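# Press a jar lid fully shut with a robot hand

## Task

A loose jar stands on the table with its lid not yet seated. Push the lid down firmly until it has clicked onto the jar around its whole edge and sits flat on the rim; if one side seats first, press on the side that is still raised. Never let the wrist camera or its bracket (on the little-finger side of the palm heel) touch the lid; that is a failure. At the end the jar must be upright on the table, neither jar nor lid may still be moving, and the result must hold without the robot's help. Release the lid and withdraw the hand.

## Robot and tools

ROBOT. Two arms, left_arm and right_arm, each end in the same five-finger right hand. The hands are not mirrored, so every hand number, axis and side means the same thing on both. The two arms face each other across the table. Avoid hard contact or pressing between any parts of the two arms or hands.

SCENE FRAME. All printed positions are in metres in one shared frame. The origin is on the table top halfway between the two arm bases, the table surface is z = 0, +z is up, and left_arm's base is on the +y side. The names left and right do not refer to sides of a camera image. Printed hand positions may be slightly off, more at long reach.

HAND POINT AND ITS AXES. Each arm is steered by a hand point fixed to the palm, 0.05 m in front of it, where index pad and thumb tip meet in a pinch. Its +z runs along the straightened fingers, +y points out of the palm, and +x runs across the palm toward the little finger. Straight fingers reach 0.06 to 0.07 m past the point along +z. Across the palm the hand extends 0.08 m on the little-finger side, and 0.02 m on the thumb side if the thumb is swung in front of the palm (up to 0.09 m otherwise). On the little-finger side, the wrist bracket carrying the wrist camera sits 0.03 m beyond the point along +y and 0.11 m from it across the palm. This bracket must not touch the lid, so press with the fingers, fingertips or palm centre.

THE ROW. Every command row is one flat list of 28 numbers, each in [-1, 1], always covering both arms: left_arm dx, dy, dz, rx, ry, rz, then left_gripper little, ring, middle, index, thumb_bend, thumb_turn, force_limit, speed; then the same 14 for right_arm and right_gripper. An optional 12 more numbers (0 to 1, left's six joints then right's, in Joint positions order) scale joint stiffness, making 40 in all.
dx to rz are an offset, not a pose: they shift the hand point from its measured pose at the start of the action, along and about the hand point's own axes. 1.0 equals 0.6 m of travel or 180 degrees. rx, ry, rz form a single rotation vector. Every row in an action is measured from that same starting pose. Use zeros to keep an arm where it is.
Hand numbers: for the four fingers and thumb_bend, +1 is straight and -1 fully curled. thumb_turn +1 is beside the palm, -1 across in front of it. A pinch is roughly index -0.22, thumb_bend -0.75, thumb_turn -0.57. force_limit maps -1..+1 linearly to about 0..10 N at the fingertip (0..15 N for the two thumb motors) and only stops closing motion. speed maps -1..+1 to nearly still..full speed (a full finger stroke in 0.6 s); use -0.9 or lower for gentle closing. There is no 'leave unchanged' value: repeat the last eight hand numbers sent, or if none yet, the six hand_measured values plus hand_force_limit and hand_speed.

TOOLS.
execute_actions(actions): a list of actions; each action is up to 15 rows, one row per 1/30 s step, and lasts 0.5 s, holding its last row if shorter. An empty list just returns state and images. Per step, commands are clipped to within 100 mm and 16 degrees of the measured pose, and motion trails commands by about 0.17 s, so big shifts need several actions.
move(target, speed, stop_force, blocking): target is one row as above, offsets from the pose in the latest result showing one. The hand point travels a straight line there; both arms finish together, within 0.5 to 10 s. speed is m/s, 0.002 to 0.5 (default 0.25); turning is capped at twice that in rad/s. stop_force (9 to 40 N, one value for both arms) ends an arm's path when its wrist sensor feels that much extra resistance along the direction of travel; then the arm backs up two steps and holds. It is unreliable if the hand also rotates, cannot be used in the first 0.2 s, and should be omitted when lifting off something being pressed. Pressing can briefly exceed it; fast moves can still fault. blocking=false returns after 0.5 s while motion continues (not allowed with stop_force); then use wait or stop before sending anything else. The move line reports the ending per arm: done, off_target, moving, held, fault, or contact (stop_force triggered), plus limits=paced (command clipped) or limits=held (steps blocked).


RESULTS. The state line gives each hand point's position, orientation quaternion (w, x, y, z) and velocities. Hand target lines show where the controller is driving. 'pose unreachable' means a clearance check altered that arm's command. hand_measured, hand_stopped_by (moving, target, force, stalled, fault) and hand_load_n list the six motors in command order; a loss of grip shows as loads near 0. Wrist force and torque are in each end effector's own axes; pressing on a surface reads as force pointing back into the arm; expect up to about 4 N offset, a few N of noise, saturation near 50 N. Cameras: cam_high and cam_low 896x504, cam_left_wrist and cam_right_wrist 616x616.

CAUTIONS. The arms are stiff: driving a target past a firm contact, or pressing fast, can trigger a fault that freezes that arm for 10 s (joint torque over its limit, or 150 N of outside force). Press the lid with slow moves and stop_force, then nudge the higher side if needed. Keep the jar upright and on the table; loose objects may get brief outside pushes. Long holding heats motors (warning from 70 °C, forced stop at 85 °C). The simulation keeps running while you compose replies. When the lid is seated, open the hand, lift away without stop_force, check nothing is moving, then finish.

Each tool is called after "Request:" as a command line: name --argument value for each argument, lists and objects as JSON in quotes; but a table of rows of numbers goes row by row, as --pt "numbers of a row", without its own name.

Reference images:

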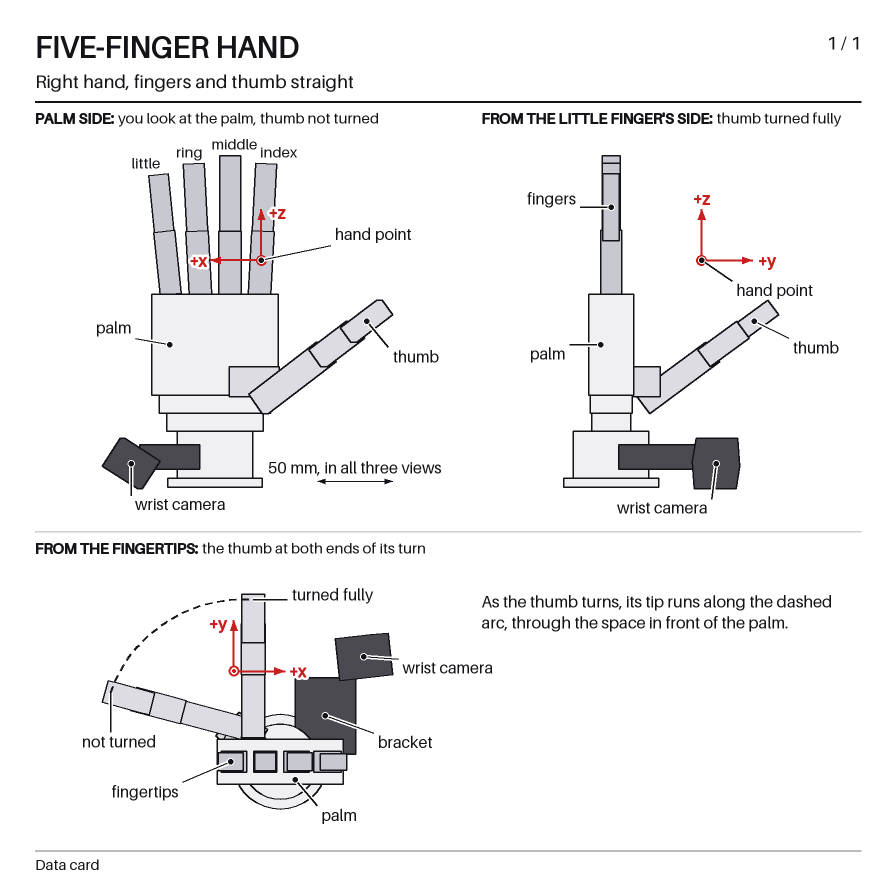

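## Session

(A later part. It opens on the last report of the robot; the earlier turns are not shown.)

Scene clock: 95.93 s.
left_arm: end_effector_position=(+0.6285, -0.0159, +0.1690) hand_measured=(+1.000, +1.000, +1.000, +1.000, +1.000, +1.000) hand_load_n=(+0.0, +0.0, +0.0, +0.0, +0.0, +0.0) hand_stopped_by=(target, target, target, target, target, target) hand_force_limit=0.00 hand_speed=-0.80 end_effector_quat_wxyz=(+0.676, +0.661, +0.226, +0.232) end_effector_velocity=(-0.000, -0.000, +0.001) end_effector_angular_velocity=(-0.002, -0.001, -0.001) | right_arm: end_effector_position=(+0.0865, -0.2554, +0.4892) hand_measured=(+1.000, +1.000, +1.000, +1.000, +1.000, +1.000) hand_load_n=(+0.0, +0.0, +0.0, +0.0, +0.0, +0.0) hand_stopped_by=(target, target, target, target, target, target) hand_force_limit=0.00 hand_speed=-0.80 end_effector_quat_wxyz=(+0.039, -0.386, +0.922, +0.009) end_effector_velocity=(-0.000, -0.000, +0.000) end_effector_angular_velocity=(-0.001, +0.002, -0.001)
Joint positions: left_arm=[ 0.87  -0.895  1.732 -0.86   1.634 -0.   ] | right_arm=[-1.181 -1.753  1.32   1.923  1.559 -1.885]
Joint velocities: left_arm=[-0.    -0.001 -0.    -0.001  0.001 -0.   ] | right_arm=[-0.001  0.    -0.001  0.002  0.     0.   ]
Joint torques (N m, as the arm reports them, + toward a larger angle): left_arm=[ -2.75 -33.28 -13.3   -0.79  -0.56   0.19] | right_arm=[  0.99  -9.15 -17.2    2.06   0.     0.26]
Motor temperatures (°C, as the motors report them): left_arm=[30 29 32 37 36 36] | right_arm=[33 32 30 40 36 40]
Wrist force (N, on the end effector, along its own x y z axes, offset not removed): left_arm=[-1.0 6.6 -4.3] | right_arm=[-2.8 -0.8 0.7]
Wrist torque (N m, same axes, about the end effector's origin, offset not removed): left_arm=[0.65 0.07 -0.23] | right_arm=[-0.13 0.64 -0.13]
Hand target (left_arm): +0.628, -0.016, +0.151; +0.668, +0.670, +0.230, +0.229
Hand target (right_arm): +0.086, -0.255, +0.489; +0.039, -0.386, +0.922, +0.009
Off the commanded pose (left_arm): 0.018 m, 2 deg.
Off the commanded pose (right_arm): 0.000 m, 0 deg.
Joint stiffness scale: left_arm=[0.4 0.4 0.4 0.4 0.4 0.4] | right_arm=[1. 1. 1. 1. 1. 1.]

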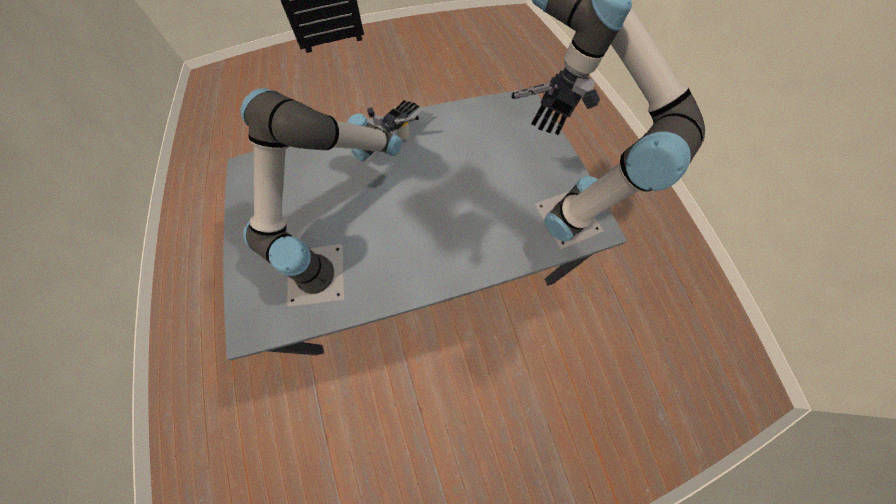

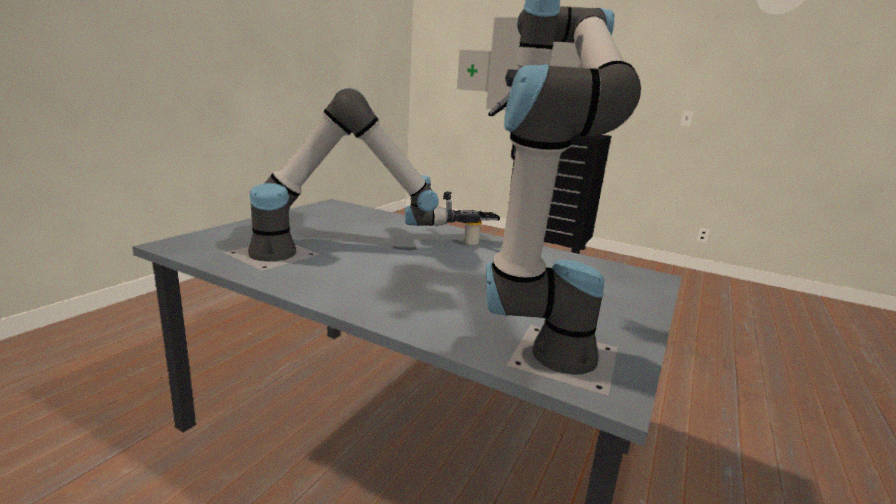

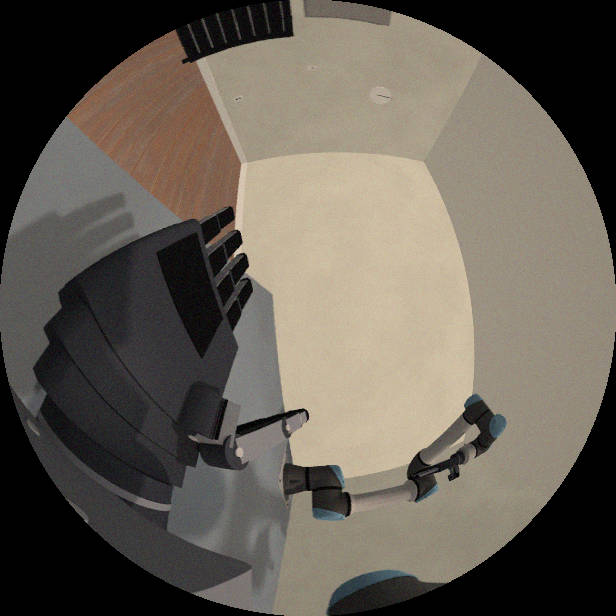

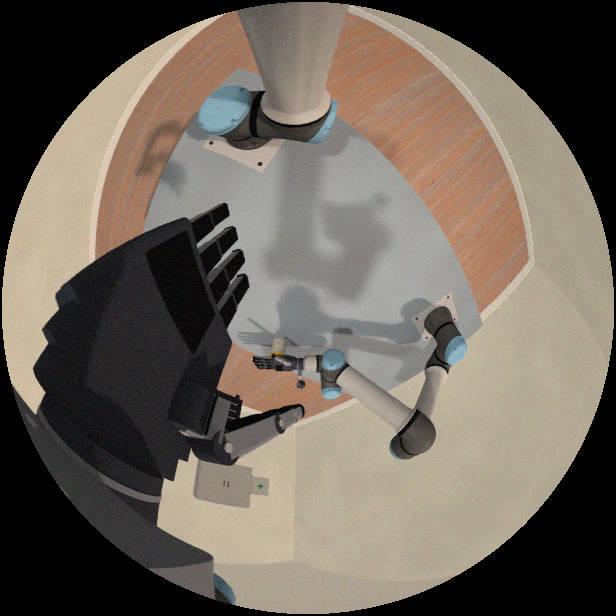

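Request:
move --target '[0.0,-0.0667,-0.013,0.0256,0,0, 1,1,1,1,1,1,0,-0.8, 0,0,0,0,0,0, 1,1,1,1,1,1,0,-0.8, 1,1,1,1,1,1, 1,1,1,1,1,1]' --speed 0.05

Scene clock: 110.90 s.
left_arm: end_effector_position=(+0.6285, -0.0163, +0.1669) hand_measured=(+1.000, +1.000, +1.000, +1.000, +1.000, +1.000) hand_load_n=(+0.0, +0.0, +0.0, +0.0, +0.0, +0.0) hand_stopped_by=(target, target, target, target, target, target) hand_force_limit=0.00 hand_speed=-0.80 end_effector_quat_wxyz=(+0.672, +0.666, +0.227, +0.231) end_effector_velocity=(-0.000, -0.000, -0.000) end_effector_angular_velocity=(+0.004, +0.002, -0.001) | right_arm: end_effector_position=(+0.0865, -0.2554, +0.4892) hand_measured=(+1.000, +1.000, +1.000, +1.000, +1.000, +1.000) hand_load_n=(+0.0, +0.0, +0.0, +0.0, +0.0, +0.0) hand_stopped_by=(target, target, target, target, target, target) hand_force_limit=0.00 hand_speed=-0.80 end_effector_quat_wxyz=(+0.039, -0.386, +0.922, +0.009) end_effector_velocity=(-0.000, -0.000, +0.000) end_effector_angular_velocity=(-0.001, +0.001, +0.002)
Joint positions: left_arm=[ 0.87  -0.896  1.729 -0.845  1.634  0.003] | right_arm=[-1.181 -1.753  1.32   1.923  1.559 -1.885]
Joint velocities: left_arm=[-0.    -0.001 -0.001  0.006  0.001  0.001] | right_arm=[ 0.     0.    -0.     0.001 -0.    -0.001]
Joint torques (N m, as the arm reports them, + toward a larger angle): left_arm=[ -0.52 -18.68   2.78   7.52   0.23   0.86] | right_arm=[  0.46  -9.56 -17.1    2.22  -0.04   0.19]
Motor temperatures (°C, as the motors report them): left_arm=[30 29 32 37 36 36] | right_arm=[33 32 30 40 36 40]
Wrist force (N, on the end effector, along its own x y z axes, offset not removed): left_arm=[-1.1 31.7 10.7] | right_arm=[0.6 -2.0 3.6]
Wrist torque (N m, same axes, about the end effector's origin, offset not removed): left_arm=[-0.14 -0.13 0.35] | right_arm=[-0.50 -0.06 0.15]
Hand target (left_arm): +0.624, -0.010, +0.130; +0.649, +0.688, +0.235, +0.223
Hand target (right_arm): +0.086, -0.255, +0.489; +0.039, -0.386, +0.922, +0.009
Off the commanded pose (left_arm): 0.039 m, 4 deg.
Off the commanded pose (right_arm): 0.000 m, 0 deg.
Joint stiffness scale: left_arm=[1. 1. 1. 1. 1. 1.] | right_arm=[1. 1. 1. 1. 1. 1.]
move: off_target (left_arm)

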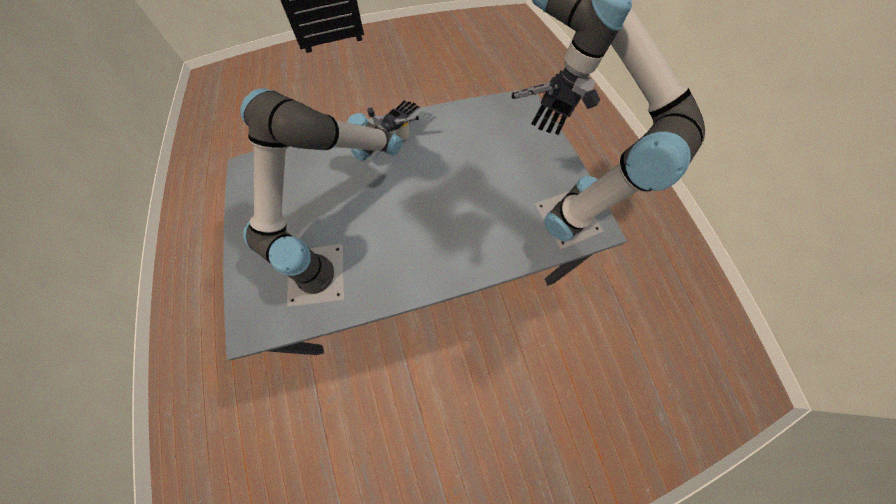

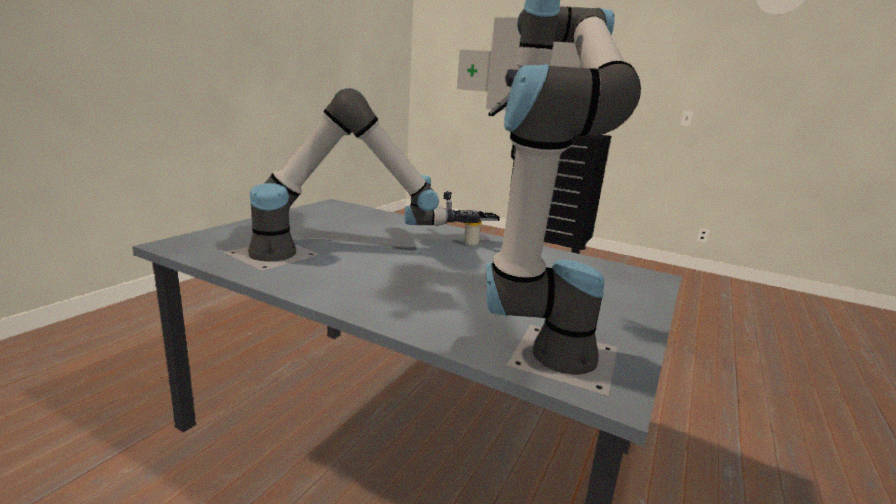

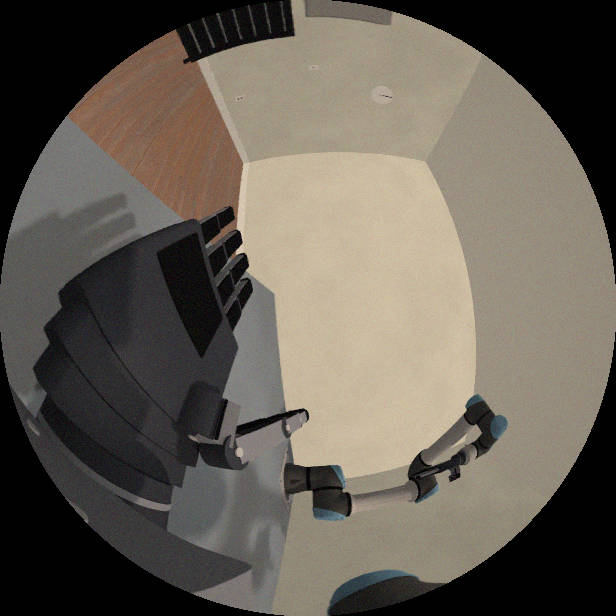

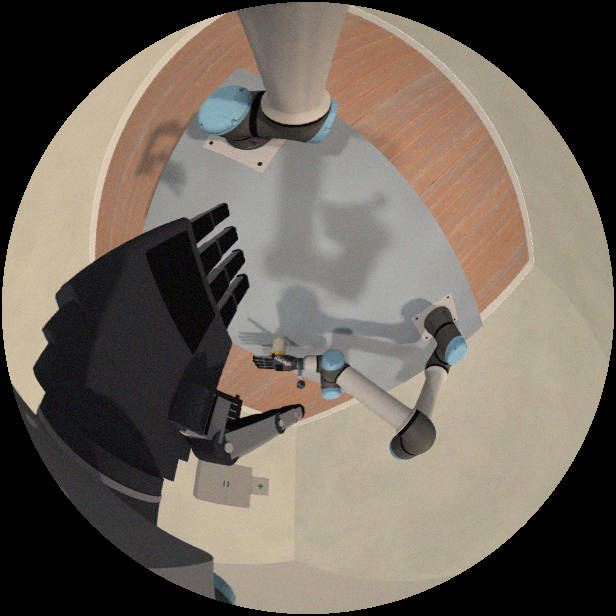

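Request:
execute_actions --actions '[[[0,-0.062,-0.0125,0.021,0,0,1,1,1,1,1,1,0,-0.8,0,0,0,0,0,0,1,1,1,1,1,1,0,-0.8],[0,-0.064,-0.013,0.0215,0,0,1,1,1,1,1,1,0,-0.8,0,0,0,0,0,0,1,1,1,1,1,1,0,-0.8],[0,-0.067,-0.0137,0.0225,0,0,1,1,1,1,1,1,0,-0.8,0,0,0,0,0,0,1,1,1,1,1,1,0,-0.8],[0,-0.070,-0.0144,0.0235,0,0,1,1,1,1,1,1,0,-0.8,0,0,0,0,0,0,1,1,1,1,1,1,0,-0.8],[0,-0.073,-0.0151,0.0245,0,0,1,1,1,1,1,1,0,-0.8,0,0,0,0,0,0,1,1,1,1,1,1,0,-0.8],[0,-0.076,-0.0158,0.0255,0,0,1,1,1,1,1,1,0,-0.8,0,0,0,0,0,0,1,1,1,1,1,1,0,-0.8],[0,-0.0784,-0.0165,0.0264,0,0,1,1,1,1,1,1,0,-0.8,0,0,0,0,0,0,1,1,1,1,1,1,0,-0.8]]]'

Scene clock: 121.73 s.
left_arm: end_effector_position=(+0.6283, -0.0165, +0.1666) hand_measured=(+1.000, +1.000, +1.000, +1.000, +1.000, +1.000) hand_load_n=(+0.0, +0.0, +0.0, +0.0, +0.0, +0.0) hand_stopped_by=(target, target, target, target, target, target) hand_force_limit=0.00 hand_speed=-0.80 end_effector_quat_wxyz=(+0.672, +0.666, +0.225, +0.232) end_effector_velocity=(-0.000, -0.000, -0.000) end_effector_angular_velocity=(+0.001, -0.001, -0.000) | right_arm: end_effector_position=(+0.0865, -0.2554, +0.4892) hand_measured=(+1.000, +1.000, +1.000, +1.000, +1.000, +1.000) hand_load_n=(+0.0, +0.0, +0.0, +0.0, +0.0, +0.0) hand_stopped_by=(target, target, target, target, target, target) hand_force_limit=0.00 hand_speed=-0.80 end_effector_quat_wxyz=(+0.039, -0.386, +0.922, +0.009) end_effector_velocity=(+0.000, -0.000, -0.000) end_effector_angular_velocity=(+0.001, -0.001, -0.001)
Joint positions: left_arm=[ 0.87  -0.895  1.729 -0.844  1.634  0.006] | right_arm=[-1.181 -1.753  1.32   1.923  1.559 -1.885]
Joint velocities: left_arm=[-0.     0.    -0.     0.    -0.     0.001] | right_arm=[-0.001 -0.     0.    -0.001  0.     0.001]
Joint torques (N m, as the arm reports them, + toward a larger angle): left_arm=[ -0.33 -12.86   7.89   8.29   0.24   0.73] | right_arm=[  0.61  -9.8  -16.82   2.11   0.11   0.14]
Motor temperatures (°C, as the motors report them): left_arm=[30 29 32 37 36 36] | right_arm=[33 32 30 40 36 40]
Wrist force (N, on the end effector, along its own x y z axes, offset not removed): left_arm=[0.4 37.1 13.8] | right_arm=[-2.7 0.4 2.1]
Wrist torque (N m, same axes, about the end effector's origin, offset not removed): left_arm=[0.16 -0.40 0.61] | right_arm=[-0.13 0.45 -0.16]
Hand target (left_arm): +0.622, -0.008, +0.121; +0.644, +0.693, +0.236, +0.222
Hand target (right_arm): +0.086, -0.255, +0.489; +0.039, -0.386, +0.922, +0.009
Off the commanded pose (left_arm): 0.048 m, 5 deg.
Off the commanded pose (right_arm): 0.000 m, 0 deg.
Joint stiffness scale: left_arm=[1. 1. 1. 1. 1. 1.] | right_arm=[1. 1. 1. 1. 1. 1.]

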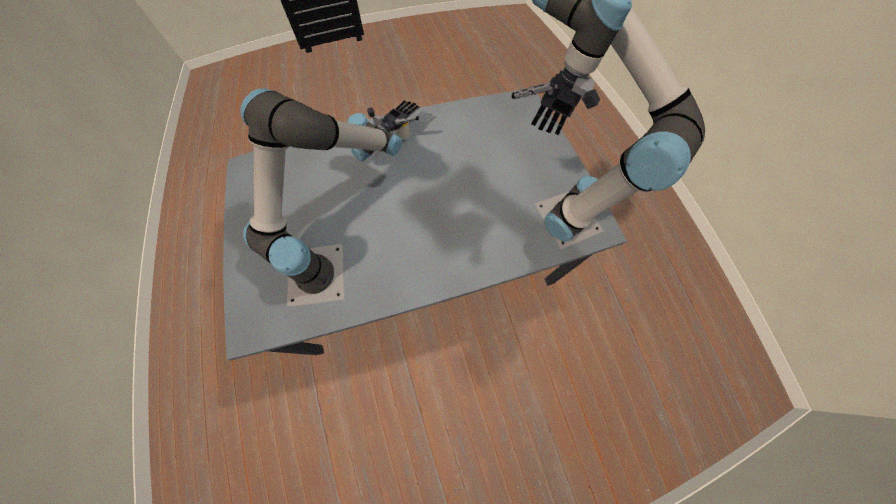

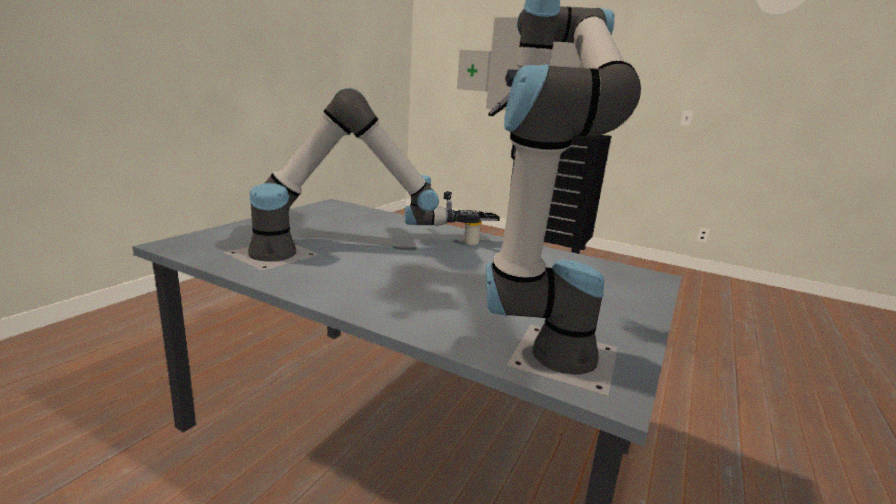

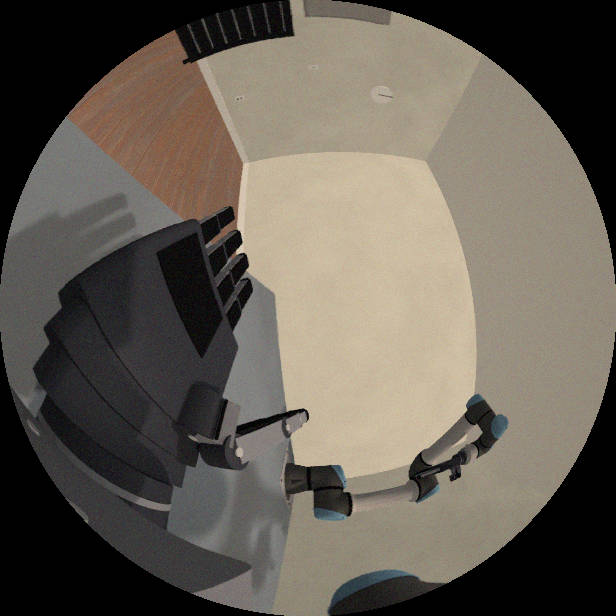

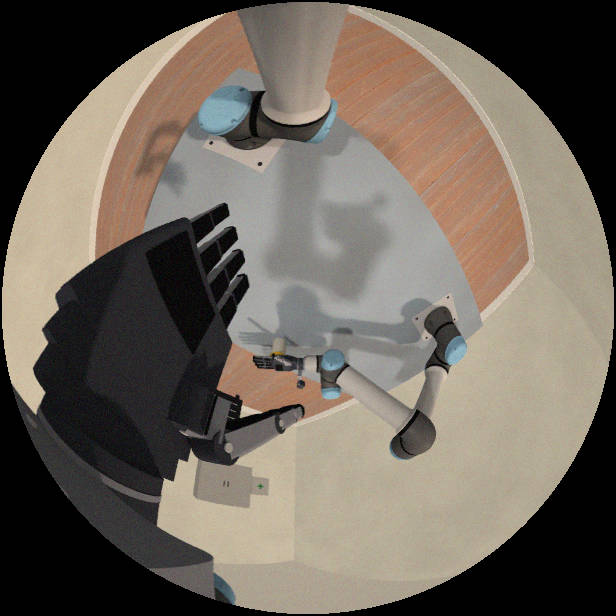

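Request:
execute_actions --actions '[[[0,-0.078,-0.0158,0.0258,0,-0.002,1,1,1,1,1,1,0,-0.8,0,0,0,0,0,0,1,1,1,1,1,1,0,-0.8],[0,-0.082,-0.0165,0.027,0,-0.0025,1,1,1,1,1,1,0,-0.8,0,0,0,0,0,0,1,1,1,1,1,1,0,-0.8],[0,-0.086,-0.0174,0.0282,0,-0.003,1,1,1,1,1,1,0,-0.8,0,0,0,0,0,0,1,1,1,1,1,1,0,-0.8],[0,-0.090,-0.0184,0.0295,0,-0.003,1,1,1,1,1,1,0,-0.8,0,0,0,0,0,0,1,1,1,1,1,1,0,-0.8],[0,-0.094,-0.0194,0.0308,0,-0.0032,1,1,1,1,1,1,0,-0.8,0,0,0,0,0,0,1,1,1,1,1,1,0,-0.8],[0,-0.098,-0.0204,0.0321,0,-0.0033,1,1,1,1,1,1,0,-0.8,0,0,0,0,0,0,1,1,1,1,1,1,0,-0.8],[0,-0.103,-0.0216,0.0337,0,-0.0034,1,1,1,1,1,1,0,-0.8,0,0,0,0,0,0,1,1,1,1,1,1,0,-0.8],[0,-0.1075,-0.0228,0.0352,0,-0.0035,1,1,1,1,1,1,0,-0.8,0,0,0,0,0,0,1,1,1,1,1,1,0,-0.8]]]'

Scene clock: 129.50 s.
left_arm: end_effector_position=(+0.6279, -0.0156, +0.1648) hand_measured=(+1.000, +1.000, +1.000, +1.000, +1.000, +1.000) hand_load_n=(+0.0, +0.0, +0.0, +0.0, +0.0, +0.0) hand_stopped_by=(target, target, target, target, target, target) hand_force_limit=0.00 hand_speed=-0.80 end_effector_quat_wxyz=(+0.671, +0.667, +0.227, +0.230) end_effector_velocity=(-0.001, -0.000, -0.000) end_effector_angular_velocity=(-0.001, +0.000, -0.001) | right_arm: end_effector_position=(+0.0865, -0.2554, +0.4892) hand_measured=(+1.000, +1.000, +1.000, +1.000, +1.000, +1.000) hand_load_n=(+0.0, +0.0, +0.0, +0.0, +0.0, +0.0) hand_stopped_by=(target, target, target, target, target, target) hand_force_limit=0.00 hand_speed=-0.80 end_effector_quat_wxyz=(+0.039, -0.386, +0.922, +0.009) end_effector_velocity=(+0.000, +0.000, -0.000) end_effector_angular_velocity=(-0.000, +0.001, +0.001)
Joint positions: left_arm=[ 0.87  -0.895  1.732 -0.844  1.634  0.002] | right_arm=[-1.181 -1.753  1.32   1.923  1.559 -1.885]
Joint velocities: left_arm=[-0.001  0.001  0.001 -0.003  0.    -0.001] | right_arm=[ 0.001  0.001 -0.001 -0.    -0.    -0.   ]
Joint torques (N m, as the arm reports them, + toward a larger angle): left_arm=[-0.9  -2.19 16.02 10.18  0.3   0.53] | right_arm=[  0.95  -9.74 -16.76   2.22   0.     0.25]
Motor temperatures (°C, as the motors report them): left_arm=[30 29 32 37 36 36] | right_arm=[33 32 30 40 36 40]
Wrist force (N, on the end effector, along its own x y z axes, offset not removed): left_arm=[-1.9 50.0 13.0] | right_arm=[-1.5 -1.7 2.3]
Wrist torque (N m, same axes, about the end effector's origin, offset not removed): left_arm=[1.05 0.30 0.45] | right_arm=[-0.31 0.23 -0.24]
Hand target (left_arm): +0.619, -0.004, +0.104; +0.635, +0.701, +0.242, +0.216
Hand target (right_arm): +0.086, -0.255, +0.489; +0.039, -0.386, +0.922, +0.009
Off the commanded pose (left_arm): 0.064 m, 6 deg.
Off the commanded pose (right_arm): 0.000 m, 0 deg.
Joint stiffness scale: left_arm=[1. 1. 1. 1. 1. 1.] | right_arm=[1. 1. 1. 1. 1. 1.]

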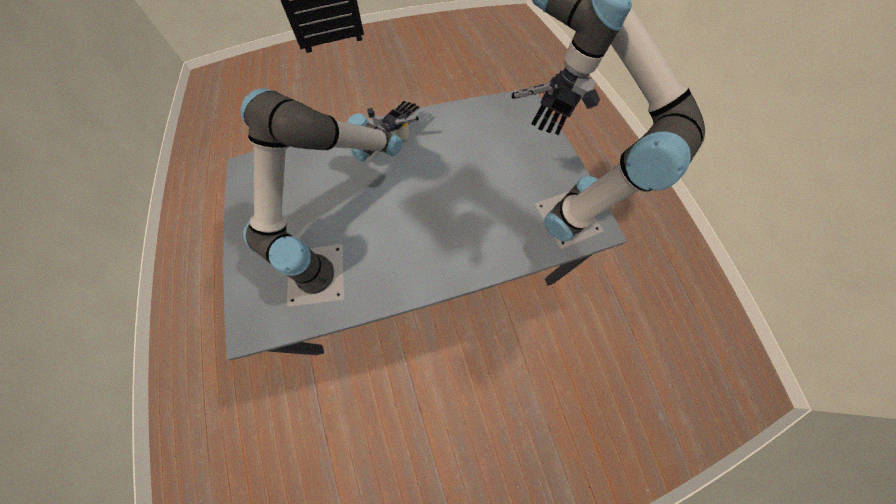

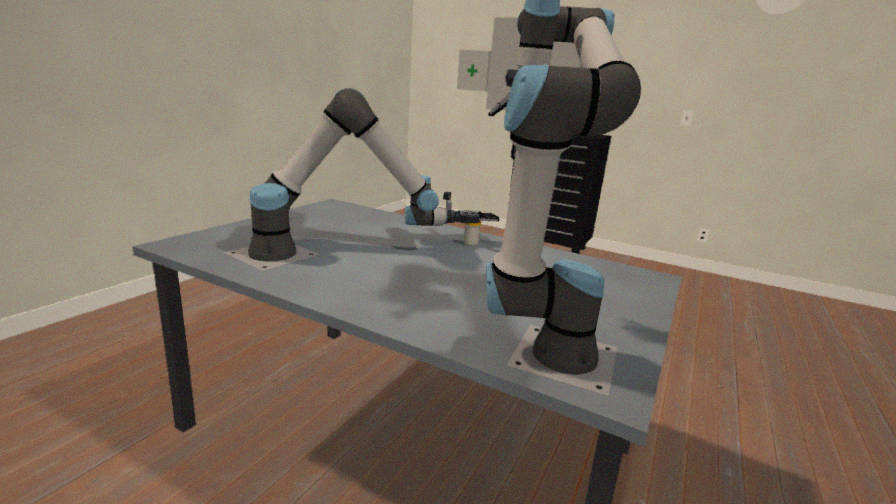

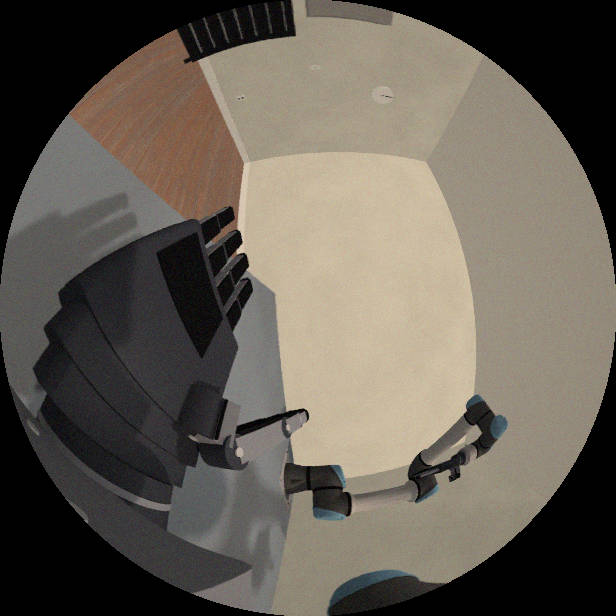

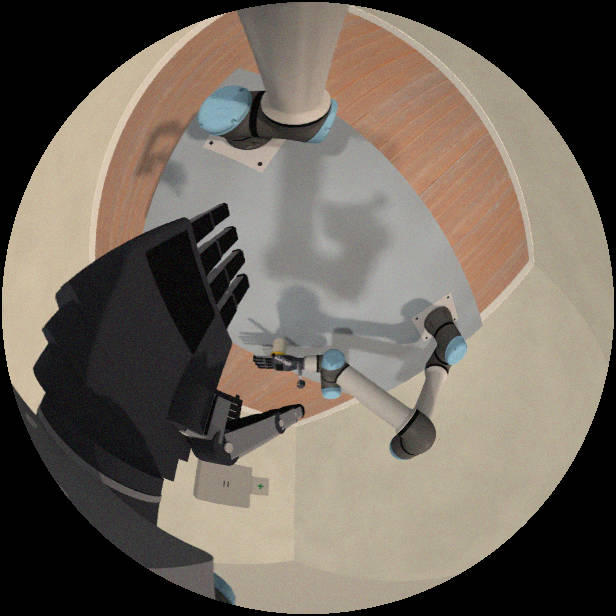

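Request:
zoom_image --camera "cam_low" --region '[440, 200, 510, 255]'

Region (440, 200, 510, 255) of cam_low's 896x504 image, scaled by 7.200, with more detail than that image has; it fills the top 396 rows of this view, and the rest is white.

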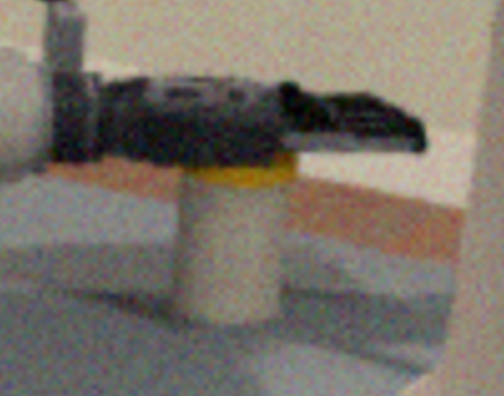

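Request:
execute_actions --actions '[[[0,-0.106,-0.0205,0.0345,0,-0.0022,1,1,1,1,1,1,0,-0.8,0,0,0,0,0,0,1,1,1,1,1,1,0,-0.8],[0,-0.109,-0.0208,0.0355,0,-0.0022,1,1,1,1,1,1,0,-0.8,0,0,0,0,0,0,1,1,1,1,1,1,0,-0.8],[0,-0.112,-0.0212,0.0365,0,-0.0023,1,1,1,1,1,1,0,-0.8,0,0,0,0,0,0,1,1,1,1,1,1,0,-0.8],[0,-0.115,-0.0217,0.0375,0,-0.0024,1,1,1,1,1,1,0,-0.8,0,0,0,0,0,0,1,1,1,1,1,1,0,-0.8],[0,-0.118,-0.0223,0.0385,0,-0.0024,1,1,1,1,1,1,0,-0.8,0,0,0,0,0,0,1,1,1,1,1,1,0,-0.8],[0,-0.121,-0.0229,0.0395,0,-0.0025,1,1,1,1,1,1,0,-0.8,0,0,0,0,0,0,1,1,1,1,1,1,0,-0.8],[0,-0.1255,-0.0238,0.041,0,-0.0026,1,1,1,1,1,1,0,-0.8,0,0,0,0,0,0,1,1,1,1,1,1,0,-0.8]]]'

Scene clock: 137.97 s.
left_arm: end_effector_position=(+0.6279, -0.0155, +0.1645) hand_measured=(+1.000, +1.000, +1.000, +1.000, +1.000, +1.000) hand_load_n=(+0.0, +0.0, +0.0, +0.0, +0.0, +0.0) hand_stopped_by=(target, target, target, target, target, target) hand_force_limit=0.00 hand_speed=-0.80 end_effector_quat_wxyz=(+0.671, +0.667, +0.228, +0.230) end_effector_velocity=(-0.000, -0.000, -0.000) end_effector_angular_velocity=(-0.000, +0.000, -0.000) | right_arm: end_effector_position=(+0.0865, -0.2554, +0.4892) hand_measured=(+1.000, +1.000, +1.000, +1.000, +1.000, +1.000) hand_load_n=(+0.0, +0.0, +0.0, +0.0, +0.0, +0.0) hand_stopped_by=(target, target, target, target, target, target) hand_force_limit=0.00 hand_speed=-0.80 end_effector_quat_wxyz=(+0.039, -0.386, +0.922, +0.009) end_effector_velocity=(+0.000, +0.000, -0.000) end_effector_angular_velocity=(-0.001, +0.001, +0.000)
Joint positions: left_arm=[ 0.87  -0.894  1.732 -0.845  1.634  0.001] | right_arm=[-1.181 -1.753  1.32   1.923  1.559 -1.885]
Joint velocities: left_arm=[-0.  0. -0. -0.  0. -0.] | right_arm=[ 0.     0.001 -0.     0.     0.    -0.   ]
Joint torques (N m, as the arm reports them, + toward a larger angle): left_arm=[-0.22  6.18 18.73 13.34  0.54  0.52] | right_arm=[  1.25 -10.37 -16.48   2.04  -0.08   0.07]
Motor temperatures (°C, as the motors report them): left_arm=[30 29 32 37 36 36] | right_arm=[33 32 30 40 36 40]
Wrist force (N, on the end effector, along its own x y z axes, offset not removed): left_arm=[4.0 50.0 8.1] | right_arm=[-0.2 -2.2 0.1]
Wrist torque (N m, same axes, about the end effector's origin, offset not removed): left_arm=[0.10 -0.48 0.62] | right_arm=[-0.32 0.15 -0.04]
Hand target (left_arm): +0.617, -0.002, +0.093; +0.628, +0.708, +0.245, +0.212
Hand target (right_arm): +0.086, -0.255, +0.489; +0.039, -0.386, +0.922, +0.009
Off the commanded pose (left_arm): 0.076 m, 7 deg.
Off the commanded pose (right_arm): 0.000 m, 0 deg.
Joint stiffness scale: left_arm=[1. 1. 1. 1. 1. 1.] | right_arm=[1. 1. 1. 1. 1. 1.]

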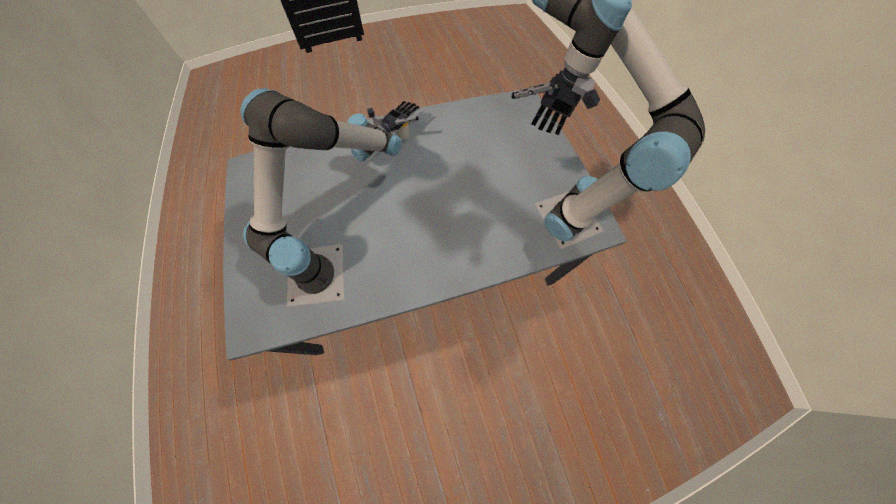

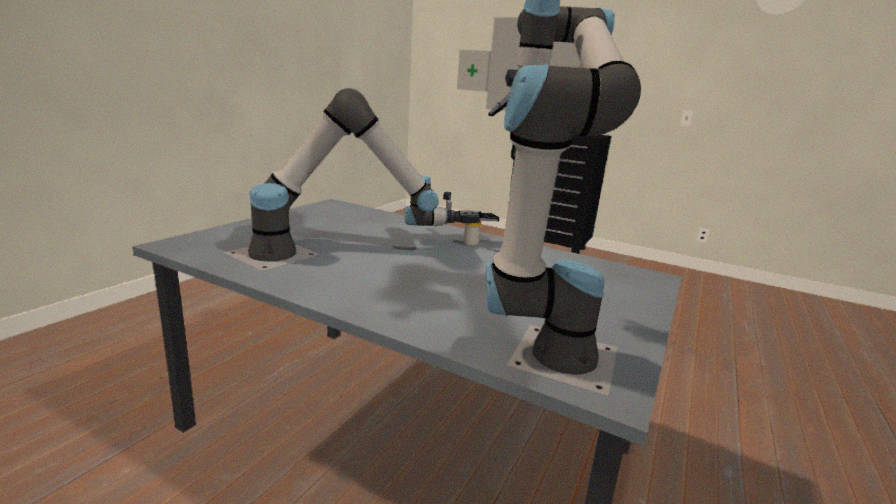

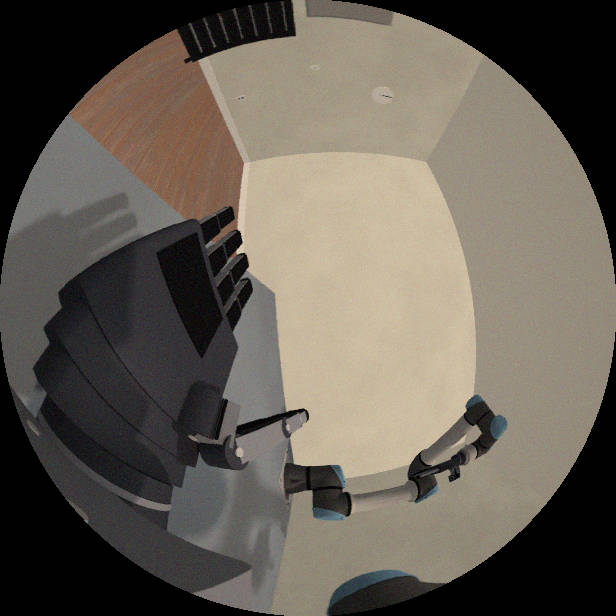

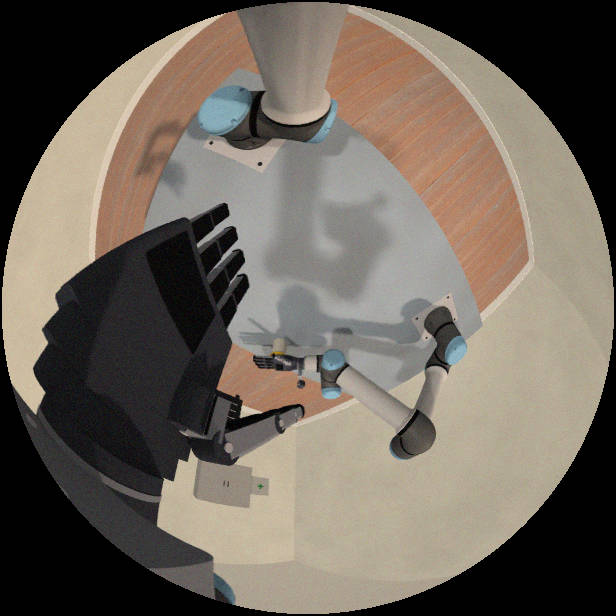

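Request:
execute_actions --actions '[[[0,-0.113,-0.021,0.0369,0,-0.0023,1,1,1,1,1,1,0,-0.8,0,0,0,0,0,0,1,1,1,1,1,1,0,-0.8],[0,-0.10,-0.018,0.0327,0,-0.002,1,1,1,1,1,1,0,-0.8,0,0,0,0,0,0,1,1,1,1,1,1,0,-0.8],[0,-0.088,-0.0152,0.0288,0,-0.0018,1,1,1,1,1,1,0,-0.8,0,0,0,0,0,0,1,1,1,1,1,1,0,-0.8],[0,-0.076,-0.0126,0.0248,0,-0.0016,1,1,1,1,1,1,0,-0.8,0,0,0,0,0,0,1,1,1,1,1,1,0,-0.8],[0,-0.064,-0.0102,0.0209,0,-0.0013,1,1,1,1,1,1,0,-0.8,0,0,0,0,0,0,1,1,1,1,1,1,0,-0.8],[0,-0.052,-0.008,0.017,0,-0.0011,1,1,1,1,1,1,0,-0.8,0,0,0,0,0,0,1,1,1,1,1,1,0,-0.8],[0,-0.04,-0.0058,0.0131,0,-0.0008,1,1,1,1,1,1,0,-0.8,0,0,0,0,0,0,1,1,1,1,1,1,0,-0.8],[0,-0.0267,-0.0035,0.0088,0,-0.0005,1,1,1,1,1,1,0,-0.8,0,0,0,0,0,0,1,1,1,1,1,1,0,-0.8]]]'

Scene clock: 143.03 s.
left_arm: end_effector_position=(+0.6283, -0.0159, +0.1659) hand_measured=(+1.000, +1.000, +1.000, +1.000, +1.000, +1.000) hand_load_n=(+0.0, +0.0, +0.0, +0.0, +0.0, +0.0) hand_stopped_by=(target, target, target, target, target, target) hand_force_limit=0.00 hand_speed=-0.80 end_effector_quat_wxyz=(+0.672, +0.666, +0.227, +0.230) end_effector_velocity=(+0.000, -0.000, +0.000) end_effector_angular_velocity=(-0.000, -0.000, +0.001) | right_arm: end_effector_position=(+0.0865, -0.2554, +0.4892) hand_measured=(+1.000, +1.000, +1.000, +1.000, +1.000, +1.000) hand_load_n=(+0.0, +0.0, +0.0, +0.0, +0.0, +0.0) hand_stopped_by=(target, target, target, target, target, target) hand_force_limit=0.00 hand_speed=-0.80 end_effector_quat_wxyz=(+0.039, -0.386, +0.922, +0.009) end_effector_velocity=(+0.000, +0.000, -0.000) end_effector_angular_velocity=(+0.000, -0.001, +0.001)
Joint positions: left_arm=[ 0.87  -0.895  1.73  -0.845  1.634  0.   ] | right_arm=[-1.181 -1.753  1.32   1.923  1.559 -1.885]
Joint velocities: left_arm=[ 0.     0.    -0.001 -0.    -0.001 -0.   ] | right_arm=[ 0.001  0.     0.    -0.002  0.    -0.   ]
Joint torques (N m, as the arm reports them, + toward a larger angle): left_arm=[ -1.92 -27.65  -6.47   2.51  -0.01   0.33] | right_arm=[ -0.24  -9.47 -15.92   2.16   0.11   0.12]
Motor temperatures (°C, as the motors report them): left_arm=[30 29 32 37 36 36] | right_arm=[33 32 30 40 36 40]
Wrist force (N, on the end effector, along its own x y z axes, offset not removed): left_arm=[1.3 20.4 5.1] | right_arm=[-0.6 -1.1 -0.4]
Wrist torque (N m, same axes, about the end effector's origin, offset not removed): left_arm=[1.09 0.05 0.20] | right_arm=[-0.11 0.24 -0.08]
Hand target (left_arm): +0.627, -0.014, +0.149; +0.662, +0.676, +0.231, +0.226
Hand target (right_arm): +0.086, -0.255, +0.489; +0.039, -0.386, +0.922, +0.009
Off the commanded pose (left_arm): 0.018 m, 2 deg.
Off the commanded pose (right_arm): 0.000 m, 0 deg.
Joint stiffness scale: left_arm=[1. 1. 1. 1. 1. 1.] | right_arm=[1. 1. 1. 1. 1. 1.]

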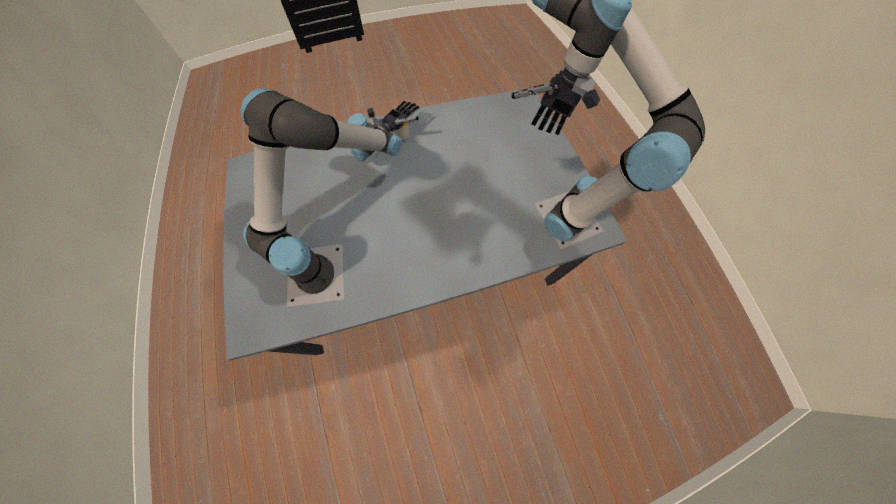

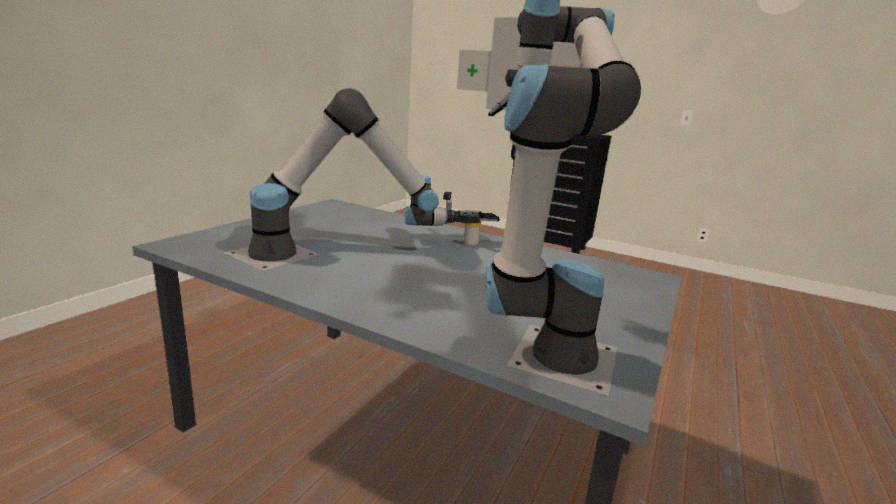

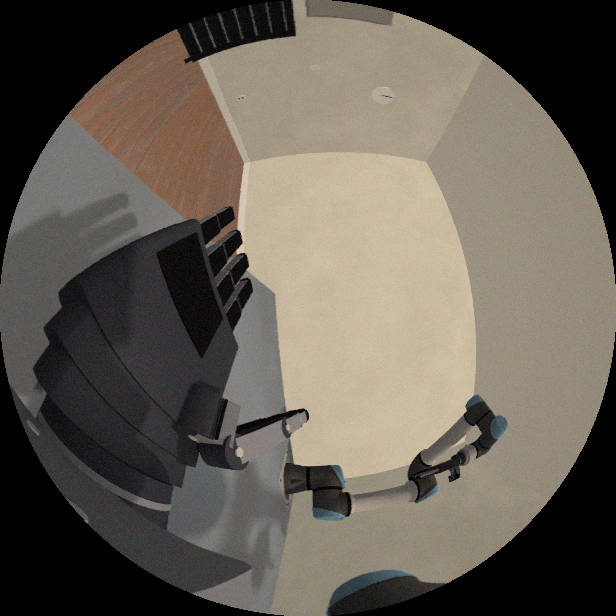

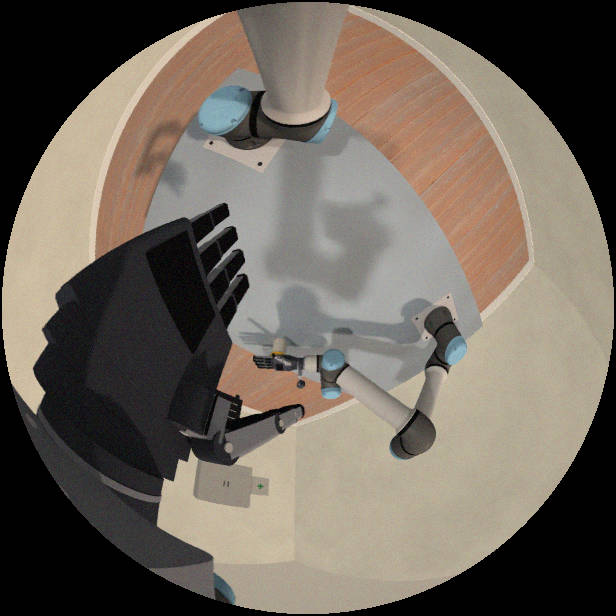

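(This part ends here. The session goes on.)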